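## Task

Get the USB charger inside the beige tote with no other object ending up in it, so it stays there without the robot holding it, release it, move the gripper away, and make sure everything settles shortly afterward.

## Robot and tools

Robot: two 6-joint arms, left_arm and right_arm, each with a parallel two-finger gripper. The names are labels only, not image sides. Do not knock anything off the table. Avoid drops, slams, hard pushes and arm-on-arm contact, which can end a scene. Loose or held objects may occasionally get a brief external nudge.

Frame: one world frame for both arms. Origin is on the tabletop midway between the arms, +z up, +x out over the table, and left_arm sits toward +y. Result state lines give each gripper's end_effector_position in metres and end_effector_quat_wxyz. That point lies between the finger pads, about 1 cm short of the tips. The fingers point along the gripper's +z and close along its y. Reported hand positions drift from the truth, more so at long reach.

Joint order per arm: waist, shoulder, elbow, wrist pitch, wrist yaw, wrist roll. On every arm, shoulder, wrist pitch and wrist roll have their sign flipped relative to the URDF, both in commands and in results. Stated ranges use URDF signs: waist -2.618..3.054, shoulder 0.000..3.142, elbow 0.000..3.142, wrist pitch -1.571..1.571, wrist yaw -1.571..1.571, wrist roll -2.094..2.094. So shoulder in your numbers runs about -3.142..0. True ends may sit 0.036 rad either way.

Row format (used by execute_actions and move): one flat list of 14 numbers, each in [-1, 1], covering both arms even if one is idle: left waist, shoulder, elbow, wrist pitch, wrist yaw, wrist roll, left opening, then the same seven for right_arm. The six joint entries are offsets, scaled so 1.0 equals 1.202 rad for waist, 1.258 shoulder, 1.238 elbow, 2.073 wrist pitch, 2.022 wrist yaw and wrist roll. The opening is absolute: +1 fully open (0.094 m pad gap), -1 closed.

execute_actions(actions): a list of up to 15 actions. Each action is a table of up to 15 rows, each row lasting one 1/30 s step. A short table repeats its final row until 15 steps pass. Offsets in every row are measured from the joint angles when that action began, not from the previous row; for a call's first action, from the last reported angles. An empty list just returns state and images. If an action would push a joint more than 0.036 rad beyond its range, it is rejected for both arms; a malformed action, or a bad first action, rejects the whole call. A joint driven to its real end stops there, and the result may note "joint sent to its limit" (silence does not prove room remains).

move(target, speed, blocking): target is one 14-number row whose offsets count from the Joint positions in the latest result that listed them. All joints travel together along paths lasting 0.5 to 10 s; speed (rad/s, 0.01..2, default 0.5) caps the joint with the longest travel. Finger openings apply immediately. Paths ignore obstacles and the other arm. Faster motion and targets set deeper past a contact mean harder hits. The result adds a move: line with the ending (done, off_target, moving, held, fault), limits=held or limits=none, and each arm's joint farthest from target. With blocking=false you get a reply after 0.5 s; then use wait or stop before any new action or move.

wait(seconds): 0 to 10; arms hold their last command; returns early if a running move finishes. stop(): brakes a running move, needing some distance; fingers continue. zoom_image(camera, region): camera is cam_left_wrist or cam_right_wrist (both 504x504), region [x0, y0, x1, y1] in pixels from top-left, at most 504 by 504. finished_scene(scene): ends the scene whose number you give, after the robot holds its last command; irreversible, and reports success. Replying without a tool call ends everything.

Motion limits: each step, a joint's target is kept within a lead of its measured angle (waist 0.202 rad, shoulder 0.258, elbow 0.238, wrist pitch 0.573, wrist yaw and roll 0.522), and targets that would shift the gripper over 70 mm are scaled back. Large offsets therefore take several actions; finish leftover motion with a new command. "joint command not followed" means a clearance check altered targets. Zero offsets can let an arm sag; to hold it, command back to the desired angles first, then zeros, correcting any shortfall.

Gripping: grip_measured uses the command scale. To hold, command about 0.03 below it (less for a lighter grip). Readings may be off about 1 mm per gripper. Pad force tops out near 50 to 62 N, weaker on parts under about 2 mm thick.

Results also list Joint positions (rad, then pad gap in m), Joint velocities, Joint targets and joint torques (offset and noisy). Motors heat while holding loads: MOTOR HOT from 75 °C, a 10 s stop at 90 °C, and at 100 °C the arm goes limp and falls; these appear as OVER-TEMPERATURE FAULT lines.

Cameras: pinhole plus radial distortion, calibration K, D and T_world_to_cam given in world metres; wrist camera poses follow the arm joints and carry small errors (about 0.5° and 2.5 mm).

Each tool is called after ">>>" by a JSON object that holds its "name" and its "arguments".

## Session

>>> {"name": "execute_actions", "arguments": {"actions": []}}

Scene clock: 0.00 s.
left_arm: end_effector_position=(+0.0596, -0.1265, +0.3244) grip_measured=+1.000 end_effector_quat_wxyz=(+0.351, +0.897, -0.024, +0.267) | right_arm: end_effector_position=(+0.2651, -0.3757, +0.1800) grip_measured=+1.000 end_effector_quat_wxyz=(+0.089, -0.441, +0.889, -0.082)
Joint names: [waist, shoulder, elbow, wrist pitch, wrist yaw, wrist roll]
Joint positions: left_arm=[-1.655 -1.532  1.703  0.961 -0.533 -1.773  0.094] | right_arm=[-0.217 -1.43   1.354  1.253 -0.025  1.305  0.094]
Joint velocities: left_arm=[ 0.017 -0.002 -0.002  0.037  0.022 -0.11   0.   ] | right_arm=[ 0.007  0.012  0.007 -0.051 -0.066 -0.037  0.   ]
Joint torques (N m, as the arm reports them, + toward a larger Joint positions number): no reading
Joint targets: left_arm=[-1.655 -1.520 1.713 0.960 -0.534 -1.768] | right_arm=[-0.217 -1.419 1.365 1.251 -0.033 1.304]
camera_calibration (this result's frames):
cam_left_wrist: T_world_to_cam=[[0.261403, 0.696349, -0.668406, 0.299697], [0.477521, 0.508507, 0.716516, -0.170129], [0.838834, -0.506477, -0.199596, 0.0675972], [0, 0, 0, 1]] pos_world=[-0.0538041, -0.0879455, 0.335712]
cam_right_wrist: T_world_to_cam=[[0.607508, -0.769148, 0.198358, -0.487702], [-0.676883, -0.370618, 0.635981, -0.0546969], [-0.415649, -0.520629, -0.745776, 0.153604], [0, 0, 0, 1]] pos_world=[0.323104, -0.315416, 0.24608]

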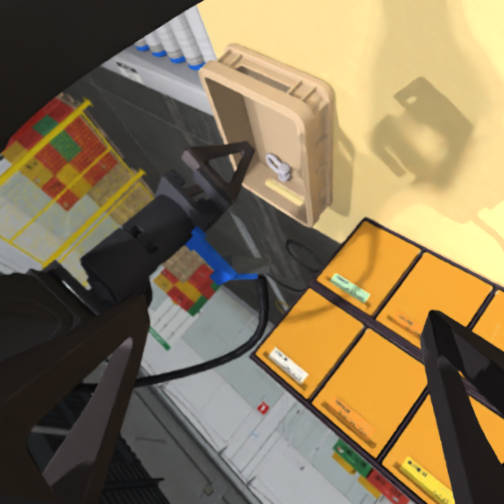

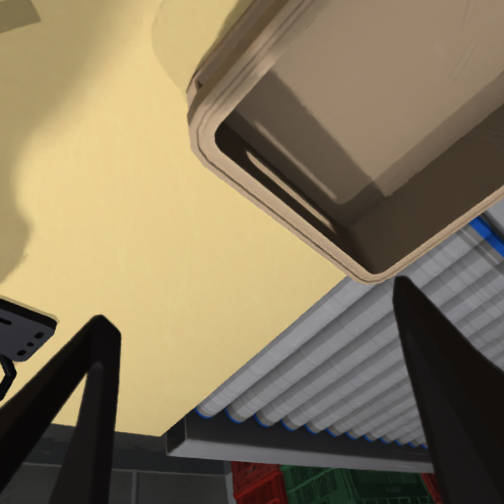

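>>> {"name": "move", "arguments": {"target": [0,0,0,0,0,0,1,-0.1,-0.15,0.38,-0.17,0,-0.64,1], "speed": 1}}

>>> {"name": "move", "arguments": {"target": [1,-0.1,0.1,-0.04,0.26,0.88,1,-0.2,0,0,0,0,0,1], "speed": 1.5}}

>>> {"name": "move", "arguments": {"target": [0.5,0,0,0,0,0,1,0,0,0,0,0,0,1], "speed": 1.5}}

Scene clock: 15.17 s.
left_arm: end_effector_position=(+0.0596, -0.1266, +0.3243) grip_measured=+1.000 end_effector_quat_wxyz=(+0.351, +0.897, -0.024, +0.266) | right_arm: end_effector_position=(+0.3869, -0.4781, +0.3134) grip_measured=+1.000 end_effector_quat_wxyz=(+0.388, +0.212, +0.892, -0.091)
Joint names: [waist, shoulder, elbow, wrist pitch, wrist yaw, wrist roll]
Joint positions: left_arm=[-1.655 -1.532  1.703  0.961 -0.533 -1.773  0.094] | right_arm=[-0.327 -1.615  1.786  0.922 -0.025  0.019  0.094]
Joint velocities: left_arm=[ 0.002  0.017  0.002  0.037 -0.095 -0.051  0.   ] | right_arm=[-0.012  0.017  0.012 -0.007 -0.007 -0.022  0.   ]
Joint torques (N m, as the arm reports them, + toward a larger Joint positions number): left_arm=[-0.02  7.33  7.17 -1.45 -0.23 -0.04] | right_arm=[-0.96  6.22  8.63 -2.05  0.   -0.11]
Joint targets: left_arm=[-1.655 -1.532 1.703 0.961 -0.533 -1.773] | right_arm=[-0.337 -1.618 1.824 0.900 -0.025 0.011]
move: off_target (right_arm); limits=none; left_arm: farthest joint: the waist, 0.000 radians from its target (0.000 radians at the start); right_arm: farthest joint: the elbow, 0.039 radians from its target (0.471 radians at the start)
camera_calibration (this result's frames):
cam_left_wrist: T_world_to_cam=[[0.261409, 0.696293, -0.668462, 0.299721], [0.477851, 0.508364, 0.716397, -0.170072], [0.838644, -0.506698, -0.199833, 0.0676929], [0, 0, 0, 1]] pos_world=[-0.0538509, -0.0879352, 0.335718]
cam_right_wrist: T_world_to_cam=[[-0.580227, -0.795299, -0.175603, -0.102664], [-0.811456, 0.582979, 0.040918, 0.599475], [0.0698311, 0.166236, -0.98361, 0.465519], [0, 0, 0, 1]] pos_world=[0.394372, -0.508517, 0.415331]

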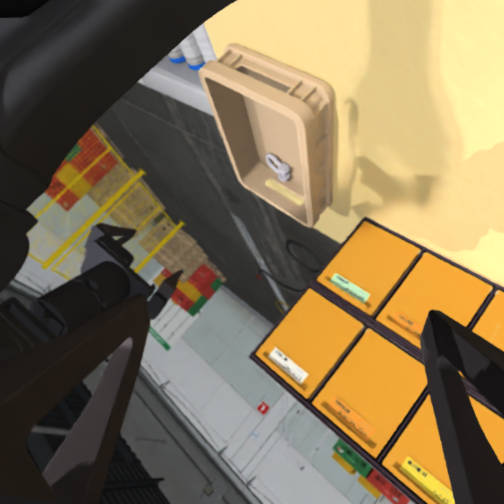

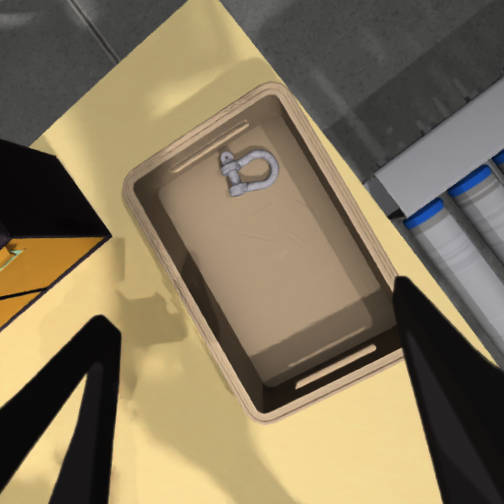

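Scene clock: 17.43 s.
left_arm: end_effector_position=(+0.4120, +0.0854, +0.3023) grip_measured=+1.000 end_effector_quat_wxyz=(+0.383, +0.200, +0.898, -0.079) | right_arm: end_effector_position=(+0.3292, -0.5625, +0.3134) grip_measured=+1.000 end_effector_quat_wxyz=(+0.375, +0.313, +0.862, -0.135)
Joint names: [waist, shoulder, elbow, wrist pitch, wrist yaw, wrist roll]
Joint positions: left_arm=[-0.451 -1.658  1.796  0.905 -0.014 -0.003  0.094] | right_arm=[-0.558 -1.615  1.786  0.922 -0.025  0.019  0.094]
Joint velocities: left_arm=[-0.017  0.002 -0.007 -0.037  0.037  0.007  0.   ] | right_arm=[-0.007 -0.007 -0.002  0.066 -0.037  0.051  0.   ]
Joint torques (N m, as the arm reports them, + toward a larger Joint positions number): left_arm=[-0.16  8.86  9.9  -1.79  0.02  0.03] | right_arm=[-0.94  6.41  5.72 -1.8  -0.01  0.  ]
Joint targets: left_arm=[-0.453 -1.658 1.827 0.879 -0.007 0.006] | right_arm=[-0.568 -1.615 1.786 0.922 -0.025 0.019]
move: off_target (left_arm); limits=none; left_arm: farthest joint: the elbow, 0.031 radians from its target (0.124 radians at the start); right_arm: farthest joint: the waist, 0.010 radians from its target (0.240 radians at the start)
camera_calibration (this result's frames):
cam_left_wrist: T_world_to_cam=[[-0.360767, -0.930497, -0.0634171, 0.257583], [-0.903143, 0.365512, -0.225241, 0.435361], [0.232766, -0.0239849, -0.972237, 0.317044], [0, 0, 0, 1]] pos_world=[0.412324, 0.0881548, 0.422638]
cam_right_wrist: T_world_to_cam=[[-0.746521, -0.64177, -0.175603, -0.0621244], [-0.656872, 0.752891, 0.040918, 0.64656], [0.10595, 0.145895, -0.98361, 0.46024], [0, 0, 0, 1]] pos_world=[0.329567, -0.593806, 0.415331]

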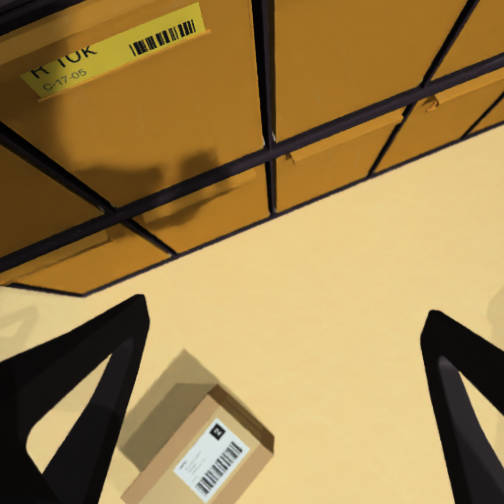

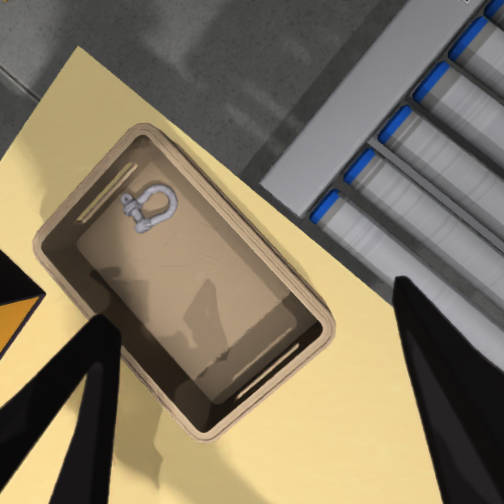

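Scene clock: 18.40 s.
left_arm: end_effector_position=(+0.4487, +0.3564, +0.2995) grip_measured=+1.000 end_effector_quat_wxyz=(+0.386, -0.078, +0.918, +0.041) | right_arm: end_effector_position=(+0.3292, -0.5625, +0.3134) grip_measured=+1.000 end_effector_quat_wxyz=(+0.375, +0.313, +0.862, -0.135)
Joint names: [waist, shoulder, elbow, wrist pitch, wrist yaw, wrist roll]
Joint positions: left_arm=[ 0.155 -1.664  1.796  0.905 -0.02  -0.003  0.094] | right_arm=[-0.558 -1.615  1.786  0.922 -0.025  0.019  0.094]
Joint velocities: left_arm=[-0.002 -0.002 -0.002 -0.007 -0.022 -0.037  0.   ] | right_arm=[ 0.002  0.002 -0.017  0.022  0.022 -0.007  0.   ]
Joint torques (N m, as the arm reports them, + toward a larger Joint positions number): left_arm=[-0.43  9.39  7.31 -1.51 -0.01 -0.04] | right_arm=[-0.06  6.39  5.73 -1.8  -0.01  0.01]
Joint targets: left_arm=[0.150 -1.658 1.796 0.905 -0.014 -0.003] | right_arm=[-0.558 -1.615 1.786 0.922 -0.025 0.019]
move: done; limits=none; left_arm: farthest joint: the shoulder, 0.006 radians from its target (0.000 radians at the start); right_arm: farthest joint: the waist, 0.000 radians from its target (0.000 radians at the start)
camera_calibration (this result's frames):
cam_left_wrist: T_world_to_cam=[[0.23678, -0.96919, -0.067863, 0.26982], [-0.951241, -0.217049, -0.21916, 0.596225], [0.197678, 0.116447, -0.973326, 0.278274], [0, 0, 0, 1]] pos_world=[0.448257, 0.358514, 0.41983]
cam_right_wrist: T_world_to_cam=[[-0.746521, -0.64177, -0.175603, -0.0621244], [-0.656872, 0.752891, 0.040918, 0.64656], [0.10595, 0.145895, -0.98361, 0.46024], [0, 0, 0, 1]] pos_world=[0.329567, -0.593806, 0.415331]

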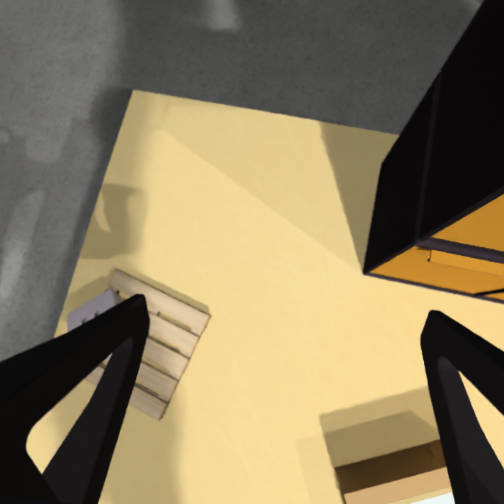

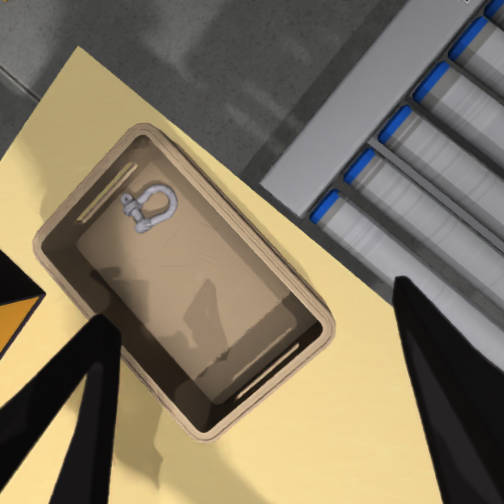

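>>> {"name": "move", "arguments": {"target": [0.3,0,0,0,0,0,1,0,0,0,0,0,0,1], "speed": 1.5}}

Scene clock: 24.63 s.
left_arm: end_effector_position=(+0.3897, +0.5139, +0.2995) grip_measured=+1.000 end_effector_quat_wxyz=(+0.371, -0.245, +0.888, +0.114) | right_arm: end_effector_position=(+0.3292, -0.5625, +0.3134) grip_measured=+1.000 end_effector_quat_wxyz=(+0.375, +0.313, +0.862, -0.135)
Joint names: [waist, shoulder, elbow, wrist pitch, wrist yaw, wrist roll]
Joint positions: left_arm=[ 0.522 -1.664  1.796  0.905 -0.026 -0.003  0.094] | right_arm=[-0.558 -1.615  1.786  0.922 -0.025  0.019  0.094]
Joint velocities: left_arm=[ 0.022 -0.022  0.002 -0.007  0.007  0.022  0.   ] | right_arm=[-0.022  0.002  0.017 -0.037 -0.037 -0.022  0.   ]
Joint torques (N m, as the arm reports them, + toward a larger Joint positions number): left_arm=[-0.66  8.9   7.3  -1.54  0.01 -0.03] | right_arm=[-0.04  6.37  5.73 -1.8   0.    0.01]
Joint targets: left_arm=[0.515 -1.664 1.796 0.905 -0.020 -0.003] | right_arm=[-0.558 -1.615 1.786 0.922 -0.025 0.019]
move: done; limits=none; left_arm: farthest joint: the waist, 0.007 radians from its target (0.361 radians at the start); right_arm: farthest joint: the waist, 0.000 radians from its target (0.000 radians at the start)
camera_calibration (this result's frames):
cam_left_wrist: T_world_to_cam=[[0.57259, -0.816689, -0.071839, 0.228461], [-0.80782, -0.547073, -0.219404, 0.688088], [0.139883, 0.183661, -0.972986, 0.259483], [0, 0, 0, 1]] pos_world=[0.38874, 0.515359, 0.419854]
cam_right_wrist: T_world_to_cam=[[-0.746521, -0.64177, -0.175603, -0.0621244], [-0.656872, 0.752891, 0.040918, 0.64656], [0.10595, 0.145895, -0.98361, 0.46024], [0, 0, 0, 1]] pos_world=[0.329567, -0.593806, 0.415331]

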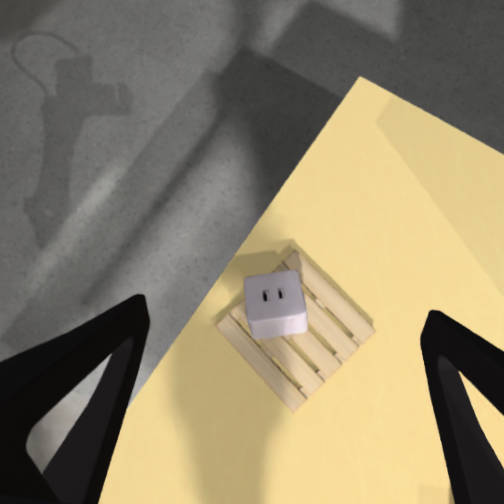

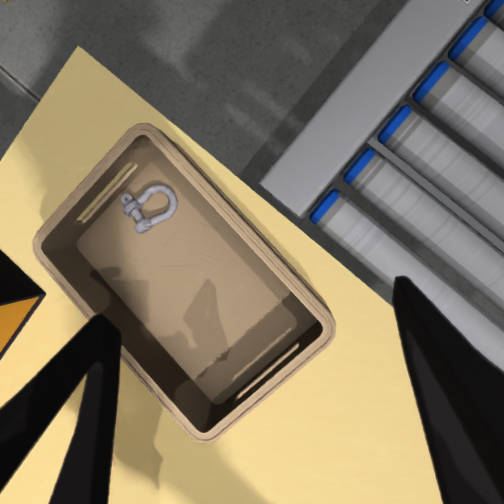

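>>> {"name": "move", "arguments": {"target": [0.015,-0.36,0.175,0.065,0.01,0,1,0,0,0,0,0,0,1], "speed": 1}}

Scene clock: 58.93 s.
left_arm: end_effector_position=(+0.4306, +0.5414, +0.1306) grip_measured=+1.000 end_effector_quat_wxyz=(+0.181, -0.263, +0.946, +0.057) | right_arm: end_effector_position=(+0.3292, -0.5625, +0.3134) grip_measured=+1.000 end_effector_quat_wxyz=(+0.375, +0.313, +0.862, -0.135)
Joint names: [waist, shoulder, elbow, wrist pitch, wrist yaw, wrist roll]
Joint positions: left_arm=[ 0.533 -2.143  1.985  1.031 -0.012 -0.003  0.094] | right_arm=[-0.558 -1.615  1.786  0.922 -0.025  0.019  0.094]
Joint velocities: left_arm=[-0.007  0.012  0.017 -0.022 -0.022  0.051  0.   ] | right_arm=[-0.007  0.012  0.007 -0.037 -0.037  0.022  0.   ]
Joint torques (N m, as the arm reports them, + toward a larger Joint positions number): left_arm=[ 0.57 15.37  9.6  -0.89  0.02 -0.04] | right_arm=[-0.03  6.39  5.74 -1.8  -0.01  0.01]
Joint targets: left_arm=[0.540 -2.117 2.013 1.040 -0.005 -0.003] | right_arm=[-0.558 -1.615 1.786 0.922 -0.025 0.019]
move: off_target (left_arm); limits=none; left_arm: farthest joint: the elbow, 0.028 radians from its target (0.216 radians at the start); right_arm: farthest joint: the waist, 0.000 radians from its target (0.000 radians at the start)
camera_calibration (this result's frames):
cam_left_wrist: T_world_to_cam=[[0.54693, -0.832814, -0.0853657, 0.236884], [-0.810889, -0.552347, 0.193318, 0.649417], [-0.20815, -0.0365096, -0.977415, 0.354057], [0, 0, 0, 1]] pos_world=[0.470743, 0.568911, 0.240738]
cam_right_wrist: T_world_to_cam=[[-0.746521, -0.64177, -0.175603, -0.0621244], [-0.656872, 0.752891, 0.040918, 0.64656], [0.10595, 0.145895, -0.98361, 0.46024], [0, 0, 0, 1]] pos_world=[0.329567, -0.593806, 0.415331]

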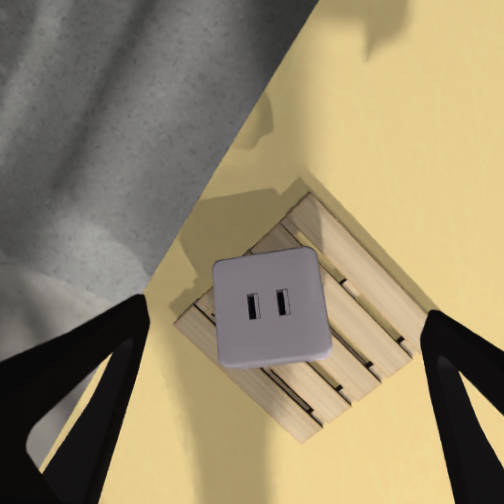

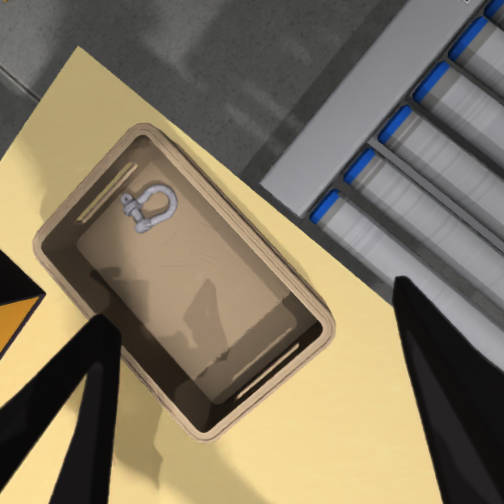

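>>> {"name": "move", "arguments": {"target": [0.012,0.01,-0.21,-0.125,0,0,1,0,0,0,0,0,0,1], "speed": 0.4}}

Scene clock: 71.20 s.
left_arm: end_effector_position=(+0.4222, +0.5401, +0.0649) grip_measured=+1.000 end_effector_quat_wxyz=(+0.171, -0.266, +0.947, +0.054) | right_arm: end_effector_position=(+0.3292, -0.5625, +0.3134) grip_measured=+1.000 end_effector_quat_wxyz=(+0.375, +0.313, +0.862, -0.135)
Joint names: [waist, shoulder, elbow, wrist pitch, wrist yaw, wrist roll]
Joint positions: left_arm=[ 0.54  -2.143  1.731  0.799 -0.012 -0.003  0.094] | right_arm=[-0.558 -1.615  1.786  0.922 -0.025  0.019  0.094]
Joint velocities: left_arm=[-0.007  0.012 -0.002  0.022 -0.007 -0.022  0.   ] | right_arm=[-0.002  0.022 -0.017 -0.022  0.022  0.051  0.   ]
Joint torques (N m, as the arm reports them, + toward a larger Joint positions number): left_arm=[ 0.61 14.27  6.54 -1.14 -0.06 -0.04] | right_arm=[-0.04  6.38  5.74 -1.8   0.    0.01]
Joint targets: left_arm=[0.547 -2.130 1.725 0.772 -0.012 -0.003] | right_arm=[-0.558 -1.615 1.786 0.922 -0.025 0.019]
move: off_target (left_arm); limits=none; left_arm: farthest joint: the wrist pitch, 0.027 radians from its target (0.259 radians at the start); right_arm: farthest joint: the waist, 0.000 radians from its target (0.000 radians at the start)
camera_calibration (this result's frames):
cam_left_wrist: T_world_to_cam=[[0.550756, -0.830205, -0.0861817, 0.231825], [-0.803575, -0.555325, 0.214199, 0.651781], [-0.225688, -0.0487181, -0.972981, 0.301692], [0, 0, 0, 1]] pos_world=[0.464164, 0.569111, 0.173909]
cam_right_wrist: T_world_to_cam=[[-0.746521, -0.64177, -0.175603, -0.0621244], [-0.656872, 0.752891, 0.040918, 0.64656], [0.10595, 0.145895, -0.98361, 0.46024], [0, 0, 0, 1]] pos_world=[0.329567, -0.593806, 0.415331]

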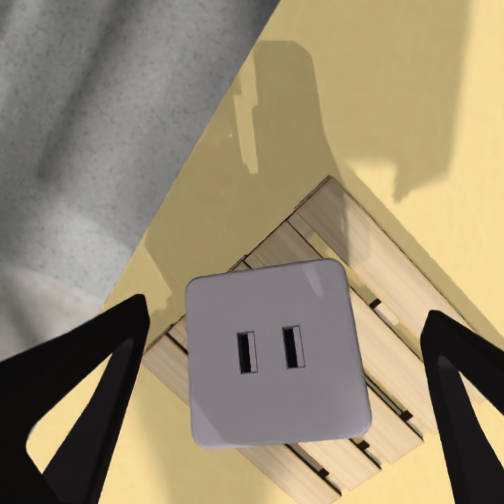

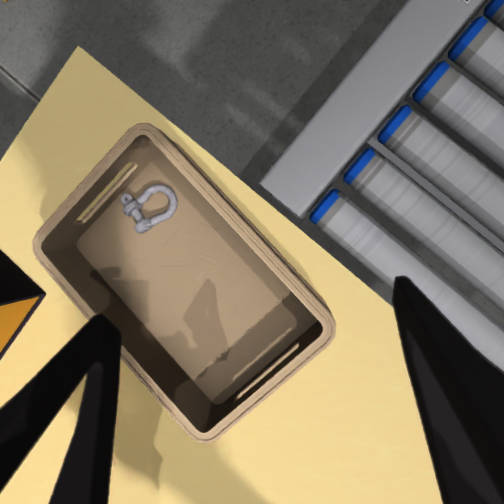

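>>> {"name": "move", "arguments": {"target": [0,-0.03,0,-0.01,0,0,1,0,0,0,0,0,0,1], "speed": 0.2}}

>>> {"name": "execute_actions", "arguments": {"actions": [[[0,0,0,0,0,0,0.3,0,0,0,0,0,0,1]],[[0,0,0,0,0,0,-0.1,0,0,0,0,0,0,1]],[[0,0,0,0,0,0,-0.1,0,0,0,0,0,0,1]]]}}

Scene clock: 82.43 s.
left_arm: end_effector_position=(+0.4199, +0.5387, +0.0440) grip_measured=+1.000 end_effector_quat_wxyz=(+0.150, -0.267, +0.951, +0.048) | right_arm: end_effector_position=(+0.3292, -0.5625, +0.3134) grip_measured=+1.000 end_effector_quat_wxyz=(+0.375, +0.313, +0.862, -0.135)
Joint names: [waist, shoulder, elbow, wrist pitch, wrist yaw, wrist roll]
Joint positions: left_arm=[ 0.54  -2.187  1.731  0.798 -0.012 -0.003  0.094] | right_arm=[-0.558 -1.615  1.786  0.922 -0.025  0.019  0.094]
Joint velocities: left_arm=[-0.012  0.007 -0.022 -0.022 -0.007  0.022  0.   ] | right_arm=[-0.007 -0.007 -0.022  0.007 -0.051  0.051  0.   ]
Joint torques (N m, as the arm reports them, + toward a larger Joint positions number): left_arm=[-0.04 14.01  6.95 -1.03 -0.04 -0.04] | right_arm=[-0.03  6.39  5.74 -1.8  -0.01  0.  ]
Joint targets: left_arm=[0.540 -2.181 1.731 0.778 -0.012 -0.003] | right_arm=[-0.558 -1.615 1.786 0.922 -0.025 0.019]
move: done; limits=none; left_arm: farthest joint: the wrist pitch, 0.020 radians from its target (0.020 radians at the start); right_arm: farthest joint: the waist, 0.000 radians from its target (0.000 radians at the start)
camera_calibration (this result's frames):
cam_left_wrist: T_world_to_cam=[[0.547528, -0.832176, -0.087721, 0.23261], [-0.794841, -0.549991, 0.256395, 0.645198], [-0.261611, -0.0706592, -0.962583, 0.307191], [0, 0, 0, 1]] pos_world=[0.465834, 0.570131, 0.150676]
cam_right_wrist: T_world_to_cam=[[-0.746521, -0.64177, -0.175603, -0.0621244], [-0.656872, 0.752891, 0.040918, 0.64656], [0.10595, 0.145895, -0.98361, 0.46024], [0, 0, 0, 1]] pos_world=[0.329567, -0.593806, 0.415331]

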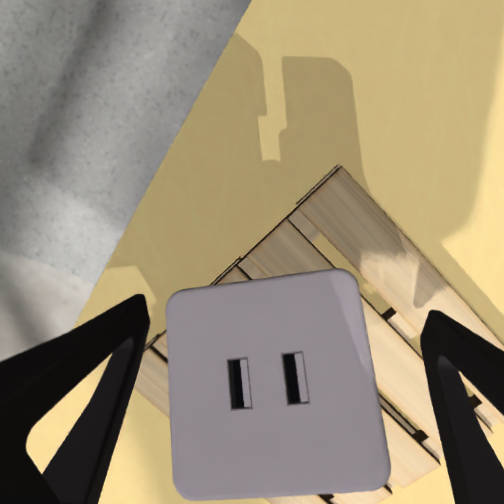

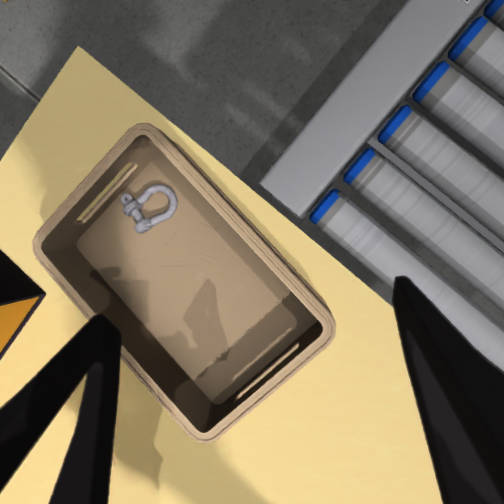

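Scene clock: 83.93 s.
left_arm: end_effector_position=(+0.4198, +0.5388, +0.0440) grip_measured=+0.184 end_effector_quat_wxyz=(+0.150, -0.267, +0.951, +0.049) | right_arm: end_effector_position=(+0.3292, -0.5625, +0.3134) grip_measured=+1.000 end_effector_quat_wxyz=(+0.375, +0.313, +0.862, -0.135)
Joint names: [waist, shoulder, elbow, wrist pitch, wrist yaw, wrist roll]
Joint positions: left_arm=[ 0.54  -2.187  1.731  0.798 -0.013 -0.003  0.056] | right_arm=[-0.558 -1.615  1.786  0.922 -0.025  0.019  0.094]
Joint velocities: left_arm=[-0.017  0.012 -0.002 -0.007 -0.037  0.037 -0.   ] | right_arm=[ 0.012  0.007  0.012 -0.037 -0.007 -0.007  0.   ]
Joint torques (N m, as the arm reports them, + toward a larger Joint positions number): left_arm=[-0.08 13.5   6.95 -0.85 -0.04 -0.03] | right_arm=[-0.03  6.4   5.74 -1.81 -0.01  0.  ]
Joint targets: left_arm=[0.540 -2.187 1.731 0.798 -0.013 -0.003] | right_arm=[-0.558 -1.615 1.786 0.922 -0.025 0.019]
camera_calibration (this result's frames):
cam_left_wrist: T_world_to_cam=[[0.547693, -0.831992, -0.0884428, 0.232608], [-0.794613, -0.550338, 0.256355, 0.645298], [-0.261958, -0.0701258, -0.962528, 0.307038], [0, 0, 0, 1]] pos_world=[0.465796, 0.570192, 0.15068]
cam_right_wrist: T_world_to_cam=[[-0.746521, -0.64177, -0.175603, -0.0621244], [-0.656872, 0.752891, 0.040918, 0.64656], [0.10595, 0.145895, -0.98361, 0.46024], [0, 0, 0, 1]] pos_world=[0.329567, -0.593806, 0.415331]

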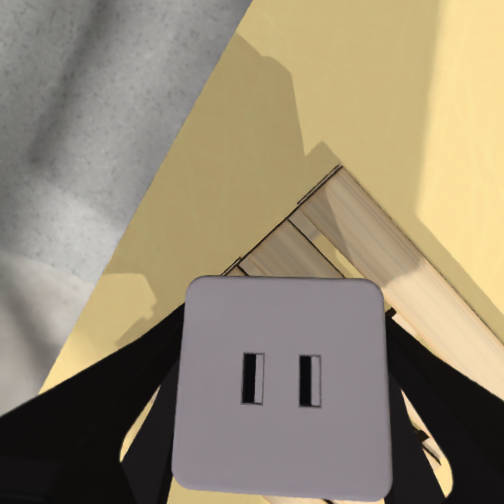

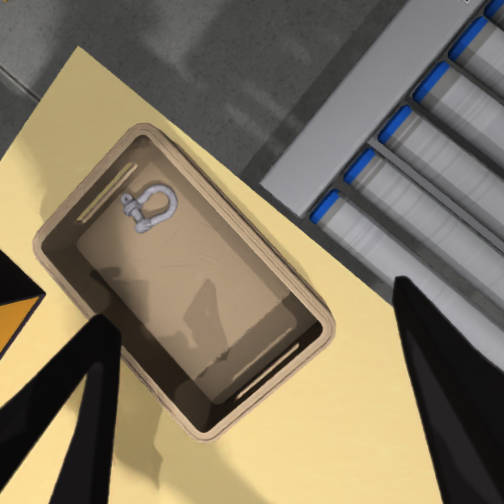

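>>> {"name": "move", "arguments": {"target": [0,0.45,0.08,0.05,0,0,0.12,0,0,0,0,0,0,1], "speed": 0.8}}

>>> {"name": "move", "arguments": {"target": [-1,0.02,0,0,0,0,0.12,0,0,0,0,0,0,1], "speed": 1}}

Scene clock: 97.77 s.
left_arm: end_effector_position=(+0.3810, +0.5151, +0.3200) grip_measured=+0.184 end_effector_quat_wxyz=(+0.392, -0.248, +0.878, +0.117) | right_arm: end_effector_position=(+0.3292, -0.5625, +0.3134) grip_measured=+1.000 end_effector_quat_wxyz=(+0.375, +0.313, +0.862, -0.135)
Joint names: [waist, shoulder, elbow, wrist pitch, wrist yaw, wrist roll]
Joint positions: left_arm=[ 0.54  -1.628  1.809  0.91  -0.013 -0.003  0.056] | right_arm=[-0.558 -1.615  1.786  0.922 -0.025  0.019  0.094]
Joint velocities: left_arm=[-0.017  0.007 -0.022  0.037 -0.051  0.007 -0.   ] | right_arm=[-0.002 -0.007 -0.002  0.037 -0.037 -0.022  0.   ]
Joint torques (N m, as the arm reports them, + toward a larger Joint positions number): left_arm=[-0.03  9.02  8.93 -1.65 -0.05 -0.03] | right_arm=[-0.05  6.39  5.74 -1.8  -0.01  0.01]
Joint targets: left_arm=[0.540 -1.620 1.829 0.902 -0.013 -0.003] | right_arm=[-0.558 -1.615 1.786 0.922 -0.025 0.019]
move: off_target (left_arm); limits=none; left_arm: farthest joint: the elbow, 0.021 radians from its target (0.099 radians at the start); right_arm: farthest joint: the waist, 0.000 radians from its target (0.000 radians at the start)
camera_calibration (this result's frames):
cam_left_wrist: T_world_to_cam=[[0.5817, -0.811221, -0.0595455, 0.225652], [-0.79312, -0.549426, -0.262852, 0.695756], [0.180515, 0.200127, -0.962997, 0.253236], [0, 0, 0, 1]] pos_world=[0.374844, 0.51464, 0.440183]
cam_right_wrist: T_world_to_cam=[[-0.746521, -0.64177, -0.175603, -0.0621244], [-0.656872, 0.752891, 0.040918, 0.64656], [0.10595, 0.145895, -0.98361, 0.46024], [0, 0, 0, 1]] pos_world=[0.329567, -0.593806, 0.415331]

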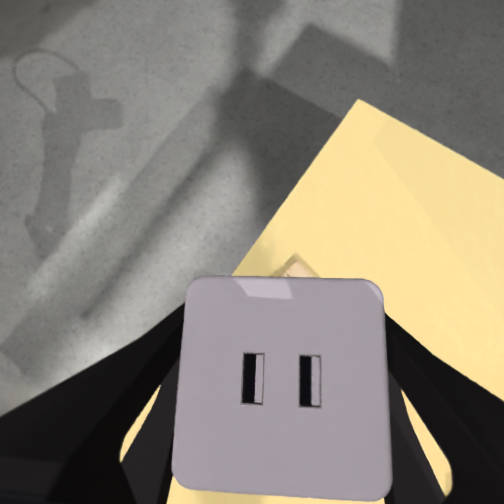

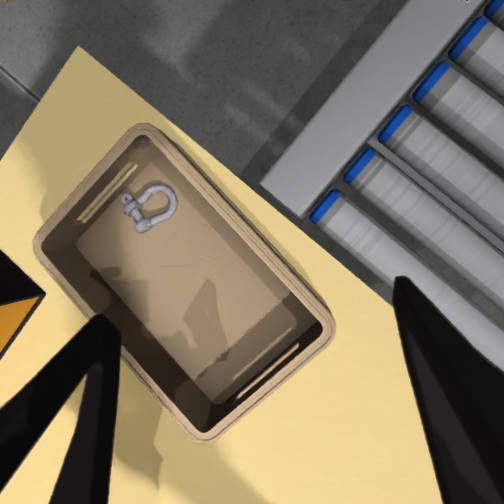

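Scene clock: 99.53 s.
left_arm: end_effector_position=(+0.3545, +0.0037, +0.3186) grip_measured=+0.186 end_effector_quat_wxyz=(+0.385, +0.296, +0.865, -0.128) | right_arm: end_effector_position=(+0.3292, -0.5625, +0.3134) grip_measured=+1.000 end_effector_quat_wxyz=(+0.375, +0.313, +0.862, -0.135)
Joint names: [waist, shoulder, elbow, wrist pitch, wrist yaw, wrist roll]
Joint positions: left_arm=[-0.669 -1.628  1.809  0.917 -0.006 -0.003  0.056] | right_arm=[-0.558 -1.615  1.786  0.922 -0.025  0.019  0.094]
Joint velocities: left_arm=[-0.022  0.012  0.007  0.007 -0.007 -0.007 -0.   ] | right_arm=[ 0.017  0.007 -0.012  0.022 -0.051  0.051  0.   ]
Joint torques (N m, as the arm reports them, + toward a larger Joint positions number): left_arm=[ 0.59 10.44  7.22 -1.62 -0.1  -0.04] | right_arm=[-0.04  6.4   5.73 -1.81 -0.01  0.  ]
Joint targets: left_arm=[-0.662 -1.603 1.809 0.909 -0.013 -0.003] | right_arm=[-0.558 -1.615 1.786 0.922 -0.025 0.019]
move: off_target (left_arm); limits=none; left_arm: farthest joint: the shoulder, 0.025 radians from its target (0.025 radians at the start); right_arm: farthest joint: the waist, 0.000 radians from its target (0.000 radians at the start)
camera_calibration (this result's frames):
cam_left_wrist: T_world_to_cam=[[-0.556595, -0.82891, -0.0557708, 0.228488], [-0.794664, 0.550774, -0.255261, 0.387395], [0.242306, -0.097758, -0.965262, 0.338935], [0, 0, 0, 1]] pos_world=[0.352898, 0.00916238, 0.438791]
cam_right_wrist: T_world_to_cam=[[-0.746521, -0.64177, -0.175603, -0.0621244], [-0.656872, 0.752891, 0.040918, 0.64656], [0.10595, 0.145895, -0.98361, 0.46024], [0, 0, 0, 1]] pos_world=[0.329567, -0.593806, 0.415331]

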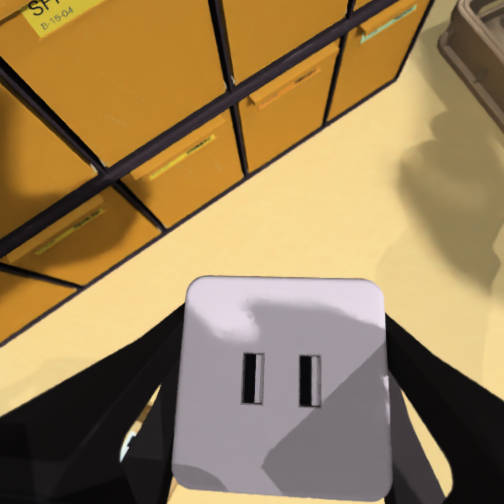

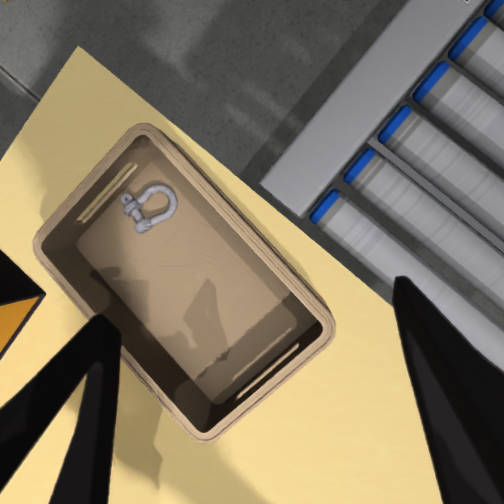

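>>> {"name": "move", "arguments": {"target": [-0.15,0,0,0,0,0,0.12,0,0,0,0,0,0,1], "speed": 1}}

>>> {"name": "move", "arguments": {"target": [0,-0.295,-0.25,-0.11,0,0,0.12,0,0,0,0,0,0,1], "speed": 0.6}}

Scene clock: 110.00 s.
left_arm: end_effector_position=(+0.2972, -0.0562, +0.3172) grip_measured=+0.186 end_effector_quat_wxyz=(+0.367, +0.375, +0.835, -0.163) | right_arm: end_effector_position=(+0.3292, -0.5625, +0.3134) grip_measured=+1.000 end_effector_quat_wxyz=(+0.375, +0.313, +0.862, -0.135)
Joint names: [waist, shoulder, elbow, wrist pitch, wrist yaw, wrist roll]
Joint positions: left_arm=[-0.852 -1.628  1.809  0.925 -0.003 -0.003  0.056] | right_arm=[-0.558 -1.615  1.786  0.922 -0.025  0.019  0.094]
Joint velocities: left_arm=[-0.007  0.012  0.007 -0.037 -0.037  0.095 -0.001] | right_arm=[-0.002 -0.012  0.002 -0.066 -0.022 -0.051  0.   ]
Joint torques (N m, as the arm reports them, + toward a larger Joint positions number): left_arm=[ 0.28  8.41  7.24 -1.63 -0.08 -0.05] | right_arm=[-0.04  6.39  5.74 -1.8   0.    0.  ]
Joint targets: left_arm=[-0.849 -1.628 1.809 0.917 -0.006 -0.003] | right_arm=[-0.558 -1.615 1.786 0.922 -0.025 0.019]
move: done; limits=none; left_arm: farthest joint: the wrist pitch, 0.008 radians from its target (0.001 radians at the start); right_arm: farthest joint: the waist, 0.000 radians from its target (0.000 radians at the start)
camera_calibration (this result's frames):
cam_left_wrist: T_world_to_cam=[[-0.700676, -0.711435, -0.0539757, 0.195777], [-0.680794, 0.689296, -0.247769, 0.346082], [0.213477, -0.13686, -0.967314, 0.352623], [0, 0, 0, 1]] pos_world=[0.29751, -0.0510104, 0.437412]
cam_right_wrist: T_world_to_cam=[[-0.746521, -0.64177, -0.175603, -0.0621244], [-0.656872, 0.752891, 0.040918, 0.64656], [0.10595, 0.145895, -0.98361, 0.46024], [0, 0, 0, 1]] pos_world=[0.329567, -0.593806, 0.415331]

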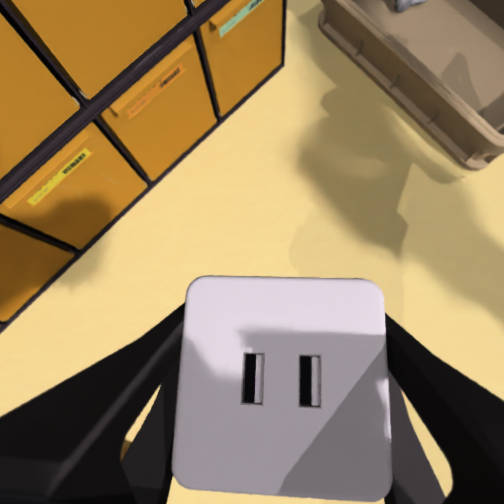

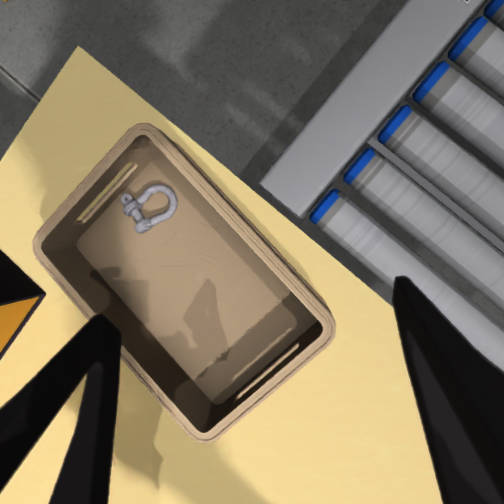

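Scene clock: 111.43 s.
left_arm: end_effector_position=(+0.3004, -0.0597, +0.0447) grip_measured=+0.186 end_effector_quat_wxyz=(+0.139, +0.405, +0.901, -0.061) | right_arm: end_effector_position=(+0.3292, -0.5625, +0.3134) grip_measured=+1.000 end_effector_quat_wxyz=(+0.375, +0.313, +0.862, -0.135)
Joint names: [waist, shoulder, elbow, wrist pitch, wrist yaw, wrist roll]
Joint positions: left_arm=[-0.852 -2.03   1.494  0.729 -0.003 -0.003  0.056] | right_arm=[-0.558 -1.615  1.786  0.922 -0.025  0.019  0.094]
Joint velocities: left_arm=[-0.007 -0.012 -0.007 -0.022  0.037 -0.051  0.   ] | right_arm=[ 0.007  0.002 -0.012  0.007 -0.051 -0.037  0.   ]
Joint torques (N m, as the arm reports them, + toward a larger Joint positions number): left_arm=[-0.04 14.49  7.34 -1.12 -0.04 -0.05] | right_arm=[-0.03  6.39  5.74 -1.8  -0.01  0.  ]
Joint targets: left_arm=[-0.852 -1.999 1.500 0.697 -0.003 -0.003] | right_arm=[-0.558 -1.615 1.786 0.922 -0.025 0.019]
move: off_target (left_arm); limits=none; left_arm: farthest joint: the wrist pitch, 0.032 radians from its target (0.228 radians at the start); right_arm: farthest joint: the waist, 0.000 radians from its target (0.000 radians at the start)
camera_calibration (this result's frames):
cam_left_wrist: T_world_to_cam=[[-0.724357, -0.684839, -0.0793897, 0.1906], [-0.677289, 0.685359, 0.267514, 0.258852], [-0.128793, 0.247545, -0.960278, 0.213391], [0, 0, 0, 1]] pos_world=[0.340863, -0.0997, 0.1508]
cam_right_wrist: T_world_to_cam=[[-0.746521, -0.64177, -0.175603, -0.0621244], [-0.656872, 0.752891, 0.040918, 0.64656], [0.10595, 0.145895, -0.98361, 0.46024], [0, 0, 0, 1]] pos_world=[0.329567, -0.593806, 0.415331]

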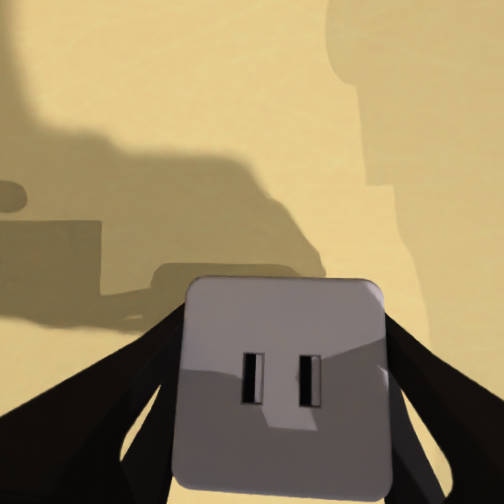

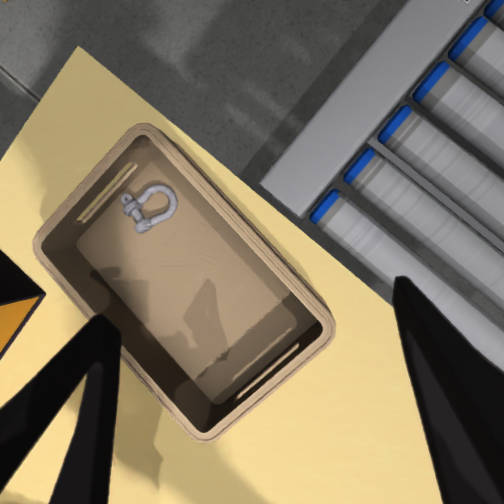

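>>> {"name": "move", "arguments": {"target": [0,-0.024,0,0,0,0,0.12,0,0,0,0,0,0,1], "speed": 0.15}}

>>> {"name": "execute_actions", "arguments": {"actions": [[[0,0,0,0,0,0,0.6,0,0,0,0,0,0,1]],[[0,0,0,0,0,0,1,0,0,0,0,0,0,1]]]}}

>>> {"name": "move", "arguments": {"target": [0,0.35,0.25,0.1,0,0,1,0,0,0,0,0,0,1], "speed": 1}}

Scene clock: 120.07 s.
left_arm: end_effector_position=(+0.2986, -0.0577, +0.0302) grip_measured=+0.186 end_effector_quat_wxyz=(+0.124, +0.407, +0.904, -0.054) | right_arm: end_effector_position=(+0.3292, -0.5625, +0.3134) grip_measured=+1.000 end_effector_quat_wxyz=(+0.375, +0.313, +0.862, -0.135)
Joint names: [waist, shoulder, elbow, wrist pitch, wrist yaw, wrist roll]
Joint positions: left_arm=[-0.852 -2.063  1.494  0.729 -0.003 -0.003  0.056] | right_arm=[-0.558 -1.615  1.786  0.922 -0.025  0.019  0.094]
Joint velocities: left_arm=[ 0.007 -0.012  0.002  0.051  0.007  0.066  0.001] | right_arm=[ 0.007 -0.012 -0.007  0.066  0.007  0.022  0.   ]
Joint torques (N m, as the arm reports them, + toward a larger Joint positions number): left_arm=[-0.08 12.38  6.68 -0.78 -0.04 -0.04] | right_arm=[-0.05  6.41  5.75 -1.8   0.    0.  ]
Joint targets: left_arm=[-0.852 -2.060 1.494 0.729 -0.003 -0.003] | right_arm=[-0.558 -1.615 1.786 0.922 -0.025 0.019]
move: done; limits=none; left_arm: farthest joint: the shoulder, 0.003 radians from its target (0.030 radians at the start); right_arm: farthest joint: the waist, 0.000 radians from its target (0.000 radians at the start)
camera_calibration (this result's frames):
cam_left_wrist: T_world_to_cam=[[-0.72614, -0.682837, -0.0803447, 0.190208], [-0.670957, 0.678248, 0.299659, 0.256827], [-0.150125, 0.271502, -0.950657, 0.206203], [0, 0, 0, 1]] pos_world=[0.341393, -0.100296, 0.13435]
cam_right_wrist: T_world_to_cam=[[-0.746521, -0.64177, -0.175603, -0.0621244], [-0.656872, 0.752891, 0.040918, 0.64656], [0.10595, 0.145895, -0.98361, 0.46024], [0, 0, 0, 1]] pos_world=[0.329567, -0.593806, 0.415331]

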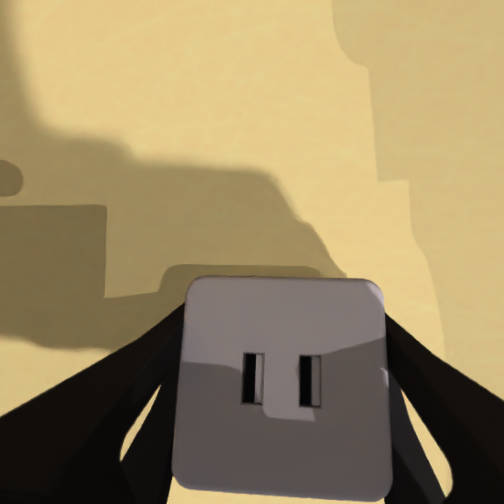

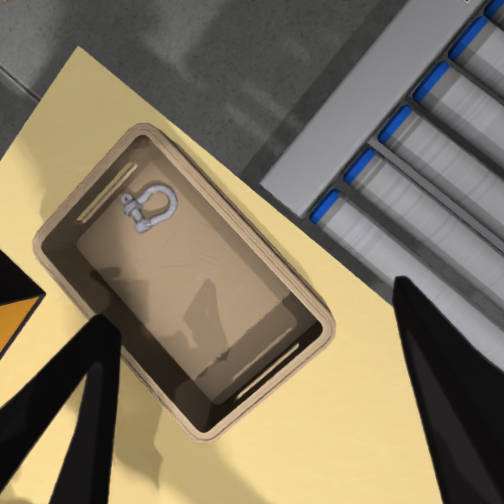

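Scene clock: 121.07 s.
left_arm: end_effector_position=(+0.2986, -0.0577, +0.0302) grip_measured=+1.000 end_effector_quat_wxyz=(+0.124, +0.407, +0.904, -0.054) | right_arm: end_effector_position=(+0.3292, -0.5625, +0.3134) grip_measured=+1.000 end_effector_quat_wxyz=(+0.375, +0.313, +0.862, -0.135)
Joint names: [waist, shoulder, elbow, wrist pitch, wrist yaw, wrist roll]
Joint positions: left_arm=[-0.852 -2.063  1.494  0.729 -0.003 -0.003  0.094] | right_arm=[-0.558 -1.615  1.786  0.922 -0.025  0.019  0.094]
Joint velocities: left_arm=[ 0.007  0.012 -0.007  0.037 -0.007  0.022  0.   ] | right_arm=[ 0.002  0.017  0.002  0.037 -0.007 -0.007  0.   ]
Joint torques (N m, as the arm reports them, + toward a larger Joint positions number): left_arm=[-0.02 12.14  6.73 -0.78 -0.04 -0.04] | right_arm=[-0.03  6.39  5.75 -1.8   0.    0.  ]
Joint targets: left_arm=[-0.852 -2.063 1.494 0.729 -0.003 -0.003] | right_arm=[-0.558 -1.615 1.786 0.922 -0.025 0.019]
camera_calibration (this result's frames):
cam_left_wrist: T_world_to_cam=[[-0.72614, -0.682837, -0.0803447, 0.190208], [-0.670957, 0.678248, 0.299659, 0.256827], [-0.150125, 0.271502, -0.950657, 0.206203], [0, 0, 0, 1]] pos_world=[0.341393, -0.100296, 0.13435]
cam_right_wrist: T_world_to_cam=[[-0.746521, -0.64177, -0.175603, -0.0621244], [-0.656872, 0.752891, 0.040918, 0.64656], [0.10595, 0.145895, -0.98361, 0.46024], [0, 0, 0, 1]] pos_world=[0.329567, -0.593806, 0.415331]

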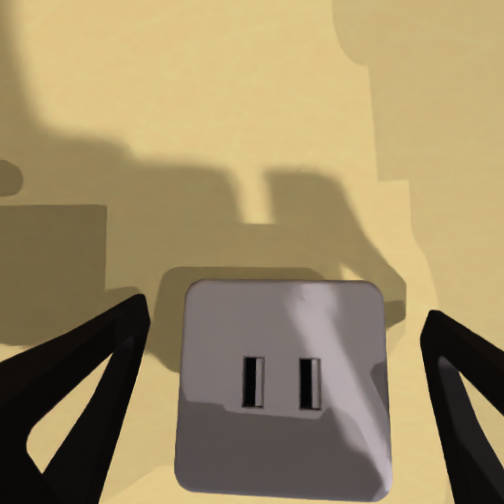

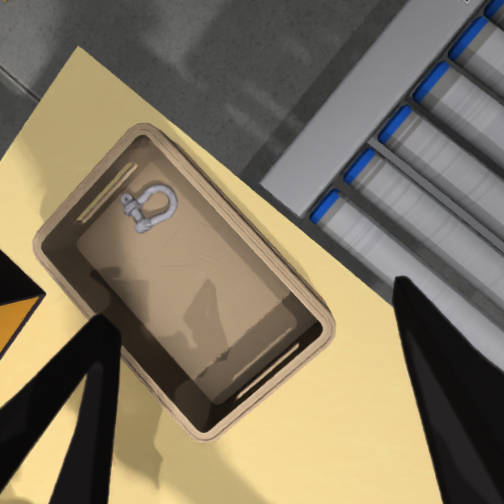

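Scene clock: 122.50 s.
left_arm: end_effector_position=(+0.2970, -0.0560, +0.3114) grip_measured=+1.000 end_effector_quat_wxyz=(+0.361, +0.377, +0.838, -0.160) | right_arm: end_effector_position=(+0.3292, -0.5625, +0.3134) grip_measured=+1.000 end_effector_quat_wxyz=(+0.375, +0.313, +0.862, -0.135)
Joint names: [waist, shoulder, elbow, wrist pitch, wrist yaw, wrist roll]
Joint positions: left_arm=[-0.852 -1.631  1.799  0.926 -0.003 -0.003  0.094] | right_arm=[-0.558 -1.615  1.786  0.922 -0.025  0.019  0.094]
Joint velocities: left_arm=[-0.012 -0.017 -0.002  0.007 -0.037  0.022  0.   ] | right_arm=[ 0.002  0.002 -0.012 -0.051  0.007  0.007  0.   ]
Joint torques (N m, as the arm reports them, + toward a larger Joint positions number): left_arm=[-0.04  9.08  7.65 -1.47 -0.03 -0.04] | right_arm=[-0.04  6.39  5.73 -1.8   0.    0.  ]
Joint targets: left_arm=[-0.852 -1.623 1.803 0.936 -0.003 -0.003] | right_arm=[-0.558 -1.615 1.786 0.922 -0.025 0.019]
move: done; limits=none; left_arm: farthest joint: the wrist pitch, 0.010 radians from its target (0.207 radians at the start); right_arm: farthest joint: the waist, 0.000 radians from its target (0.000 radians at the start)
camera_calibration (this result's frames):
cam_left_wrist: T_world_to_cam=[[-0.701201, -0.710846, -0.0549179, 0.195968], [-0.683115, 0.691903, -0.233718, 0.340825], [0.204136, -0.126368, -0.970752, 0.351554], [0, 0, 0, 1]] pos_world=[0.298471, -0.0520893, 0.431691]
cam_right_wrist: T_world_to_cam=[[-0.746521, -0.64177, -0.175603, -0.0621244], [-0.656872, 0.752891, 0.040918, 0.64656], [0.10595, 0.145895, -0.98361, 0.46024], [0, 0, 0, 1]] pos_world=[0.329567, -0.593806, 0.415331]

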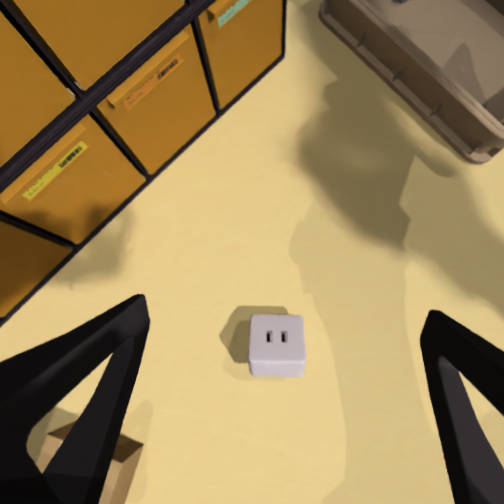

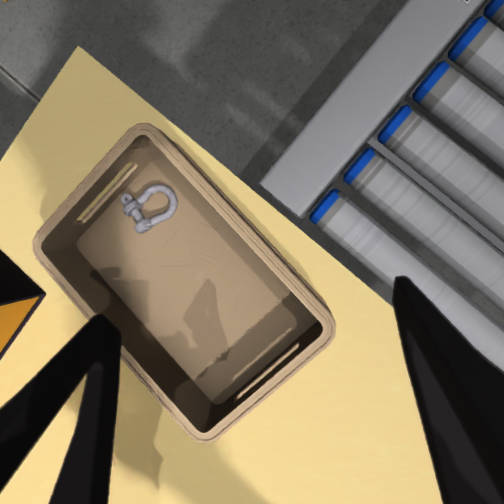

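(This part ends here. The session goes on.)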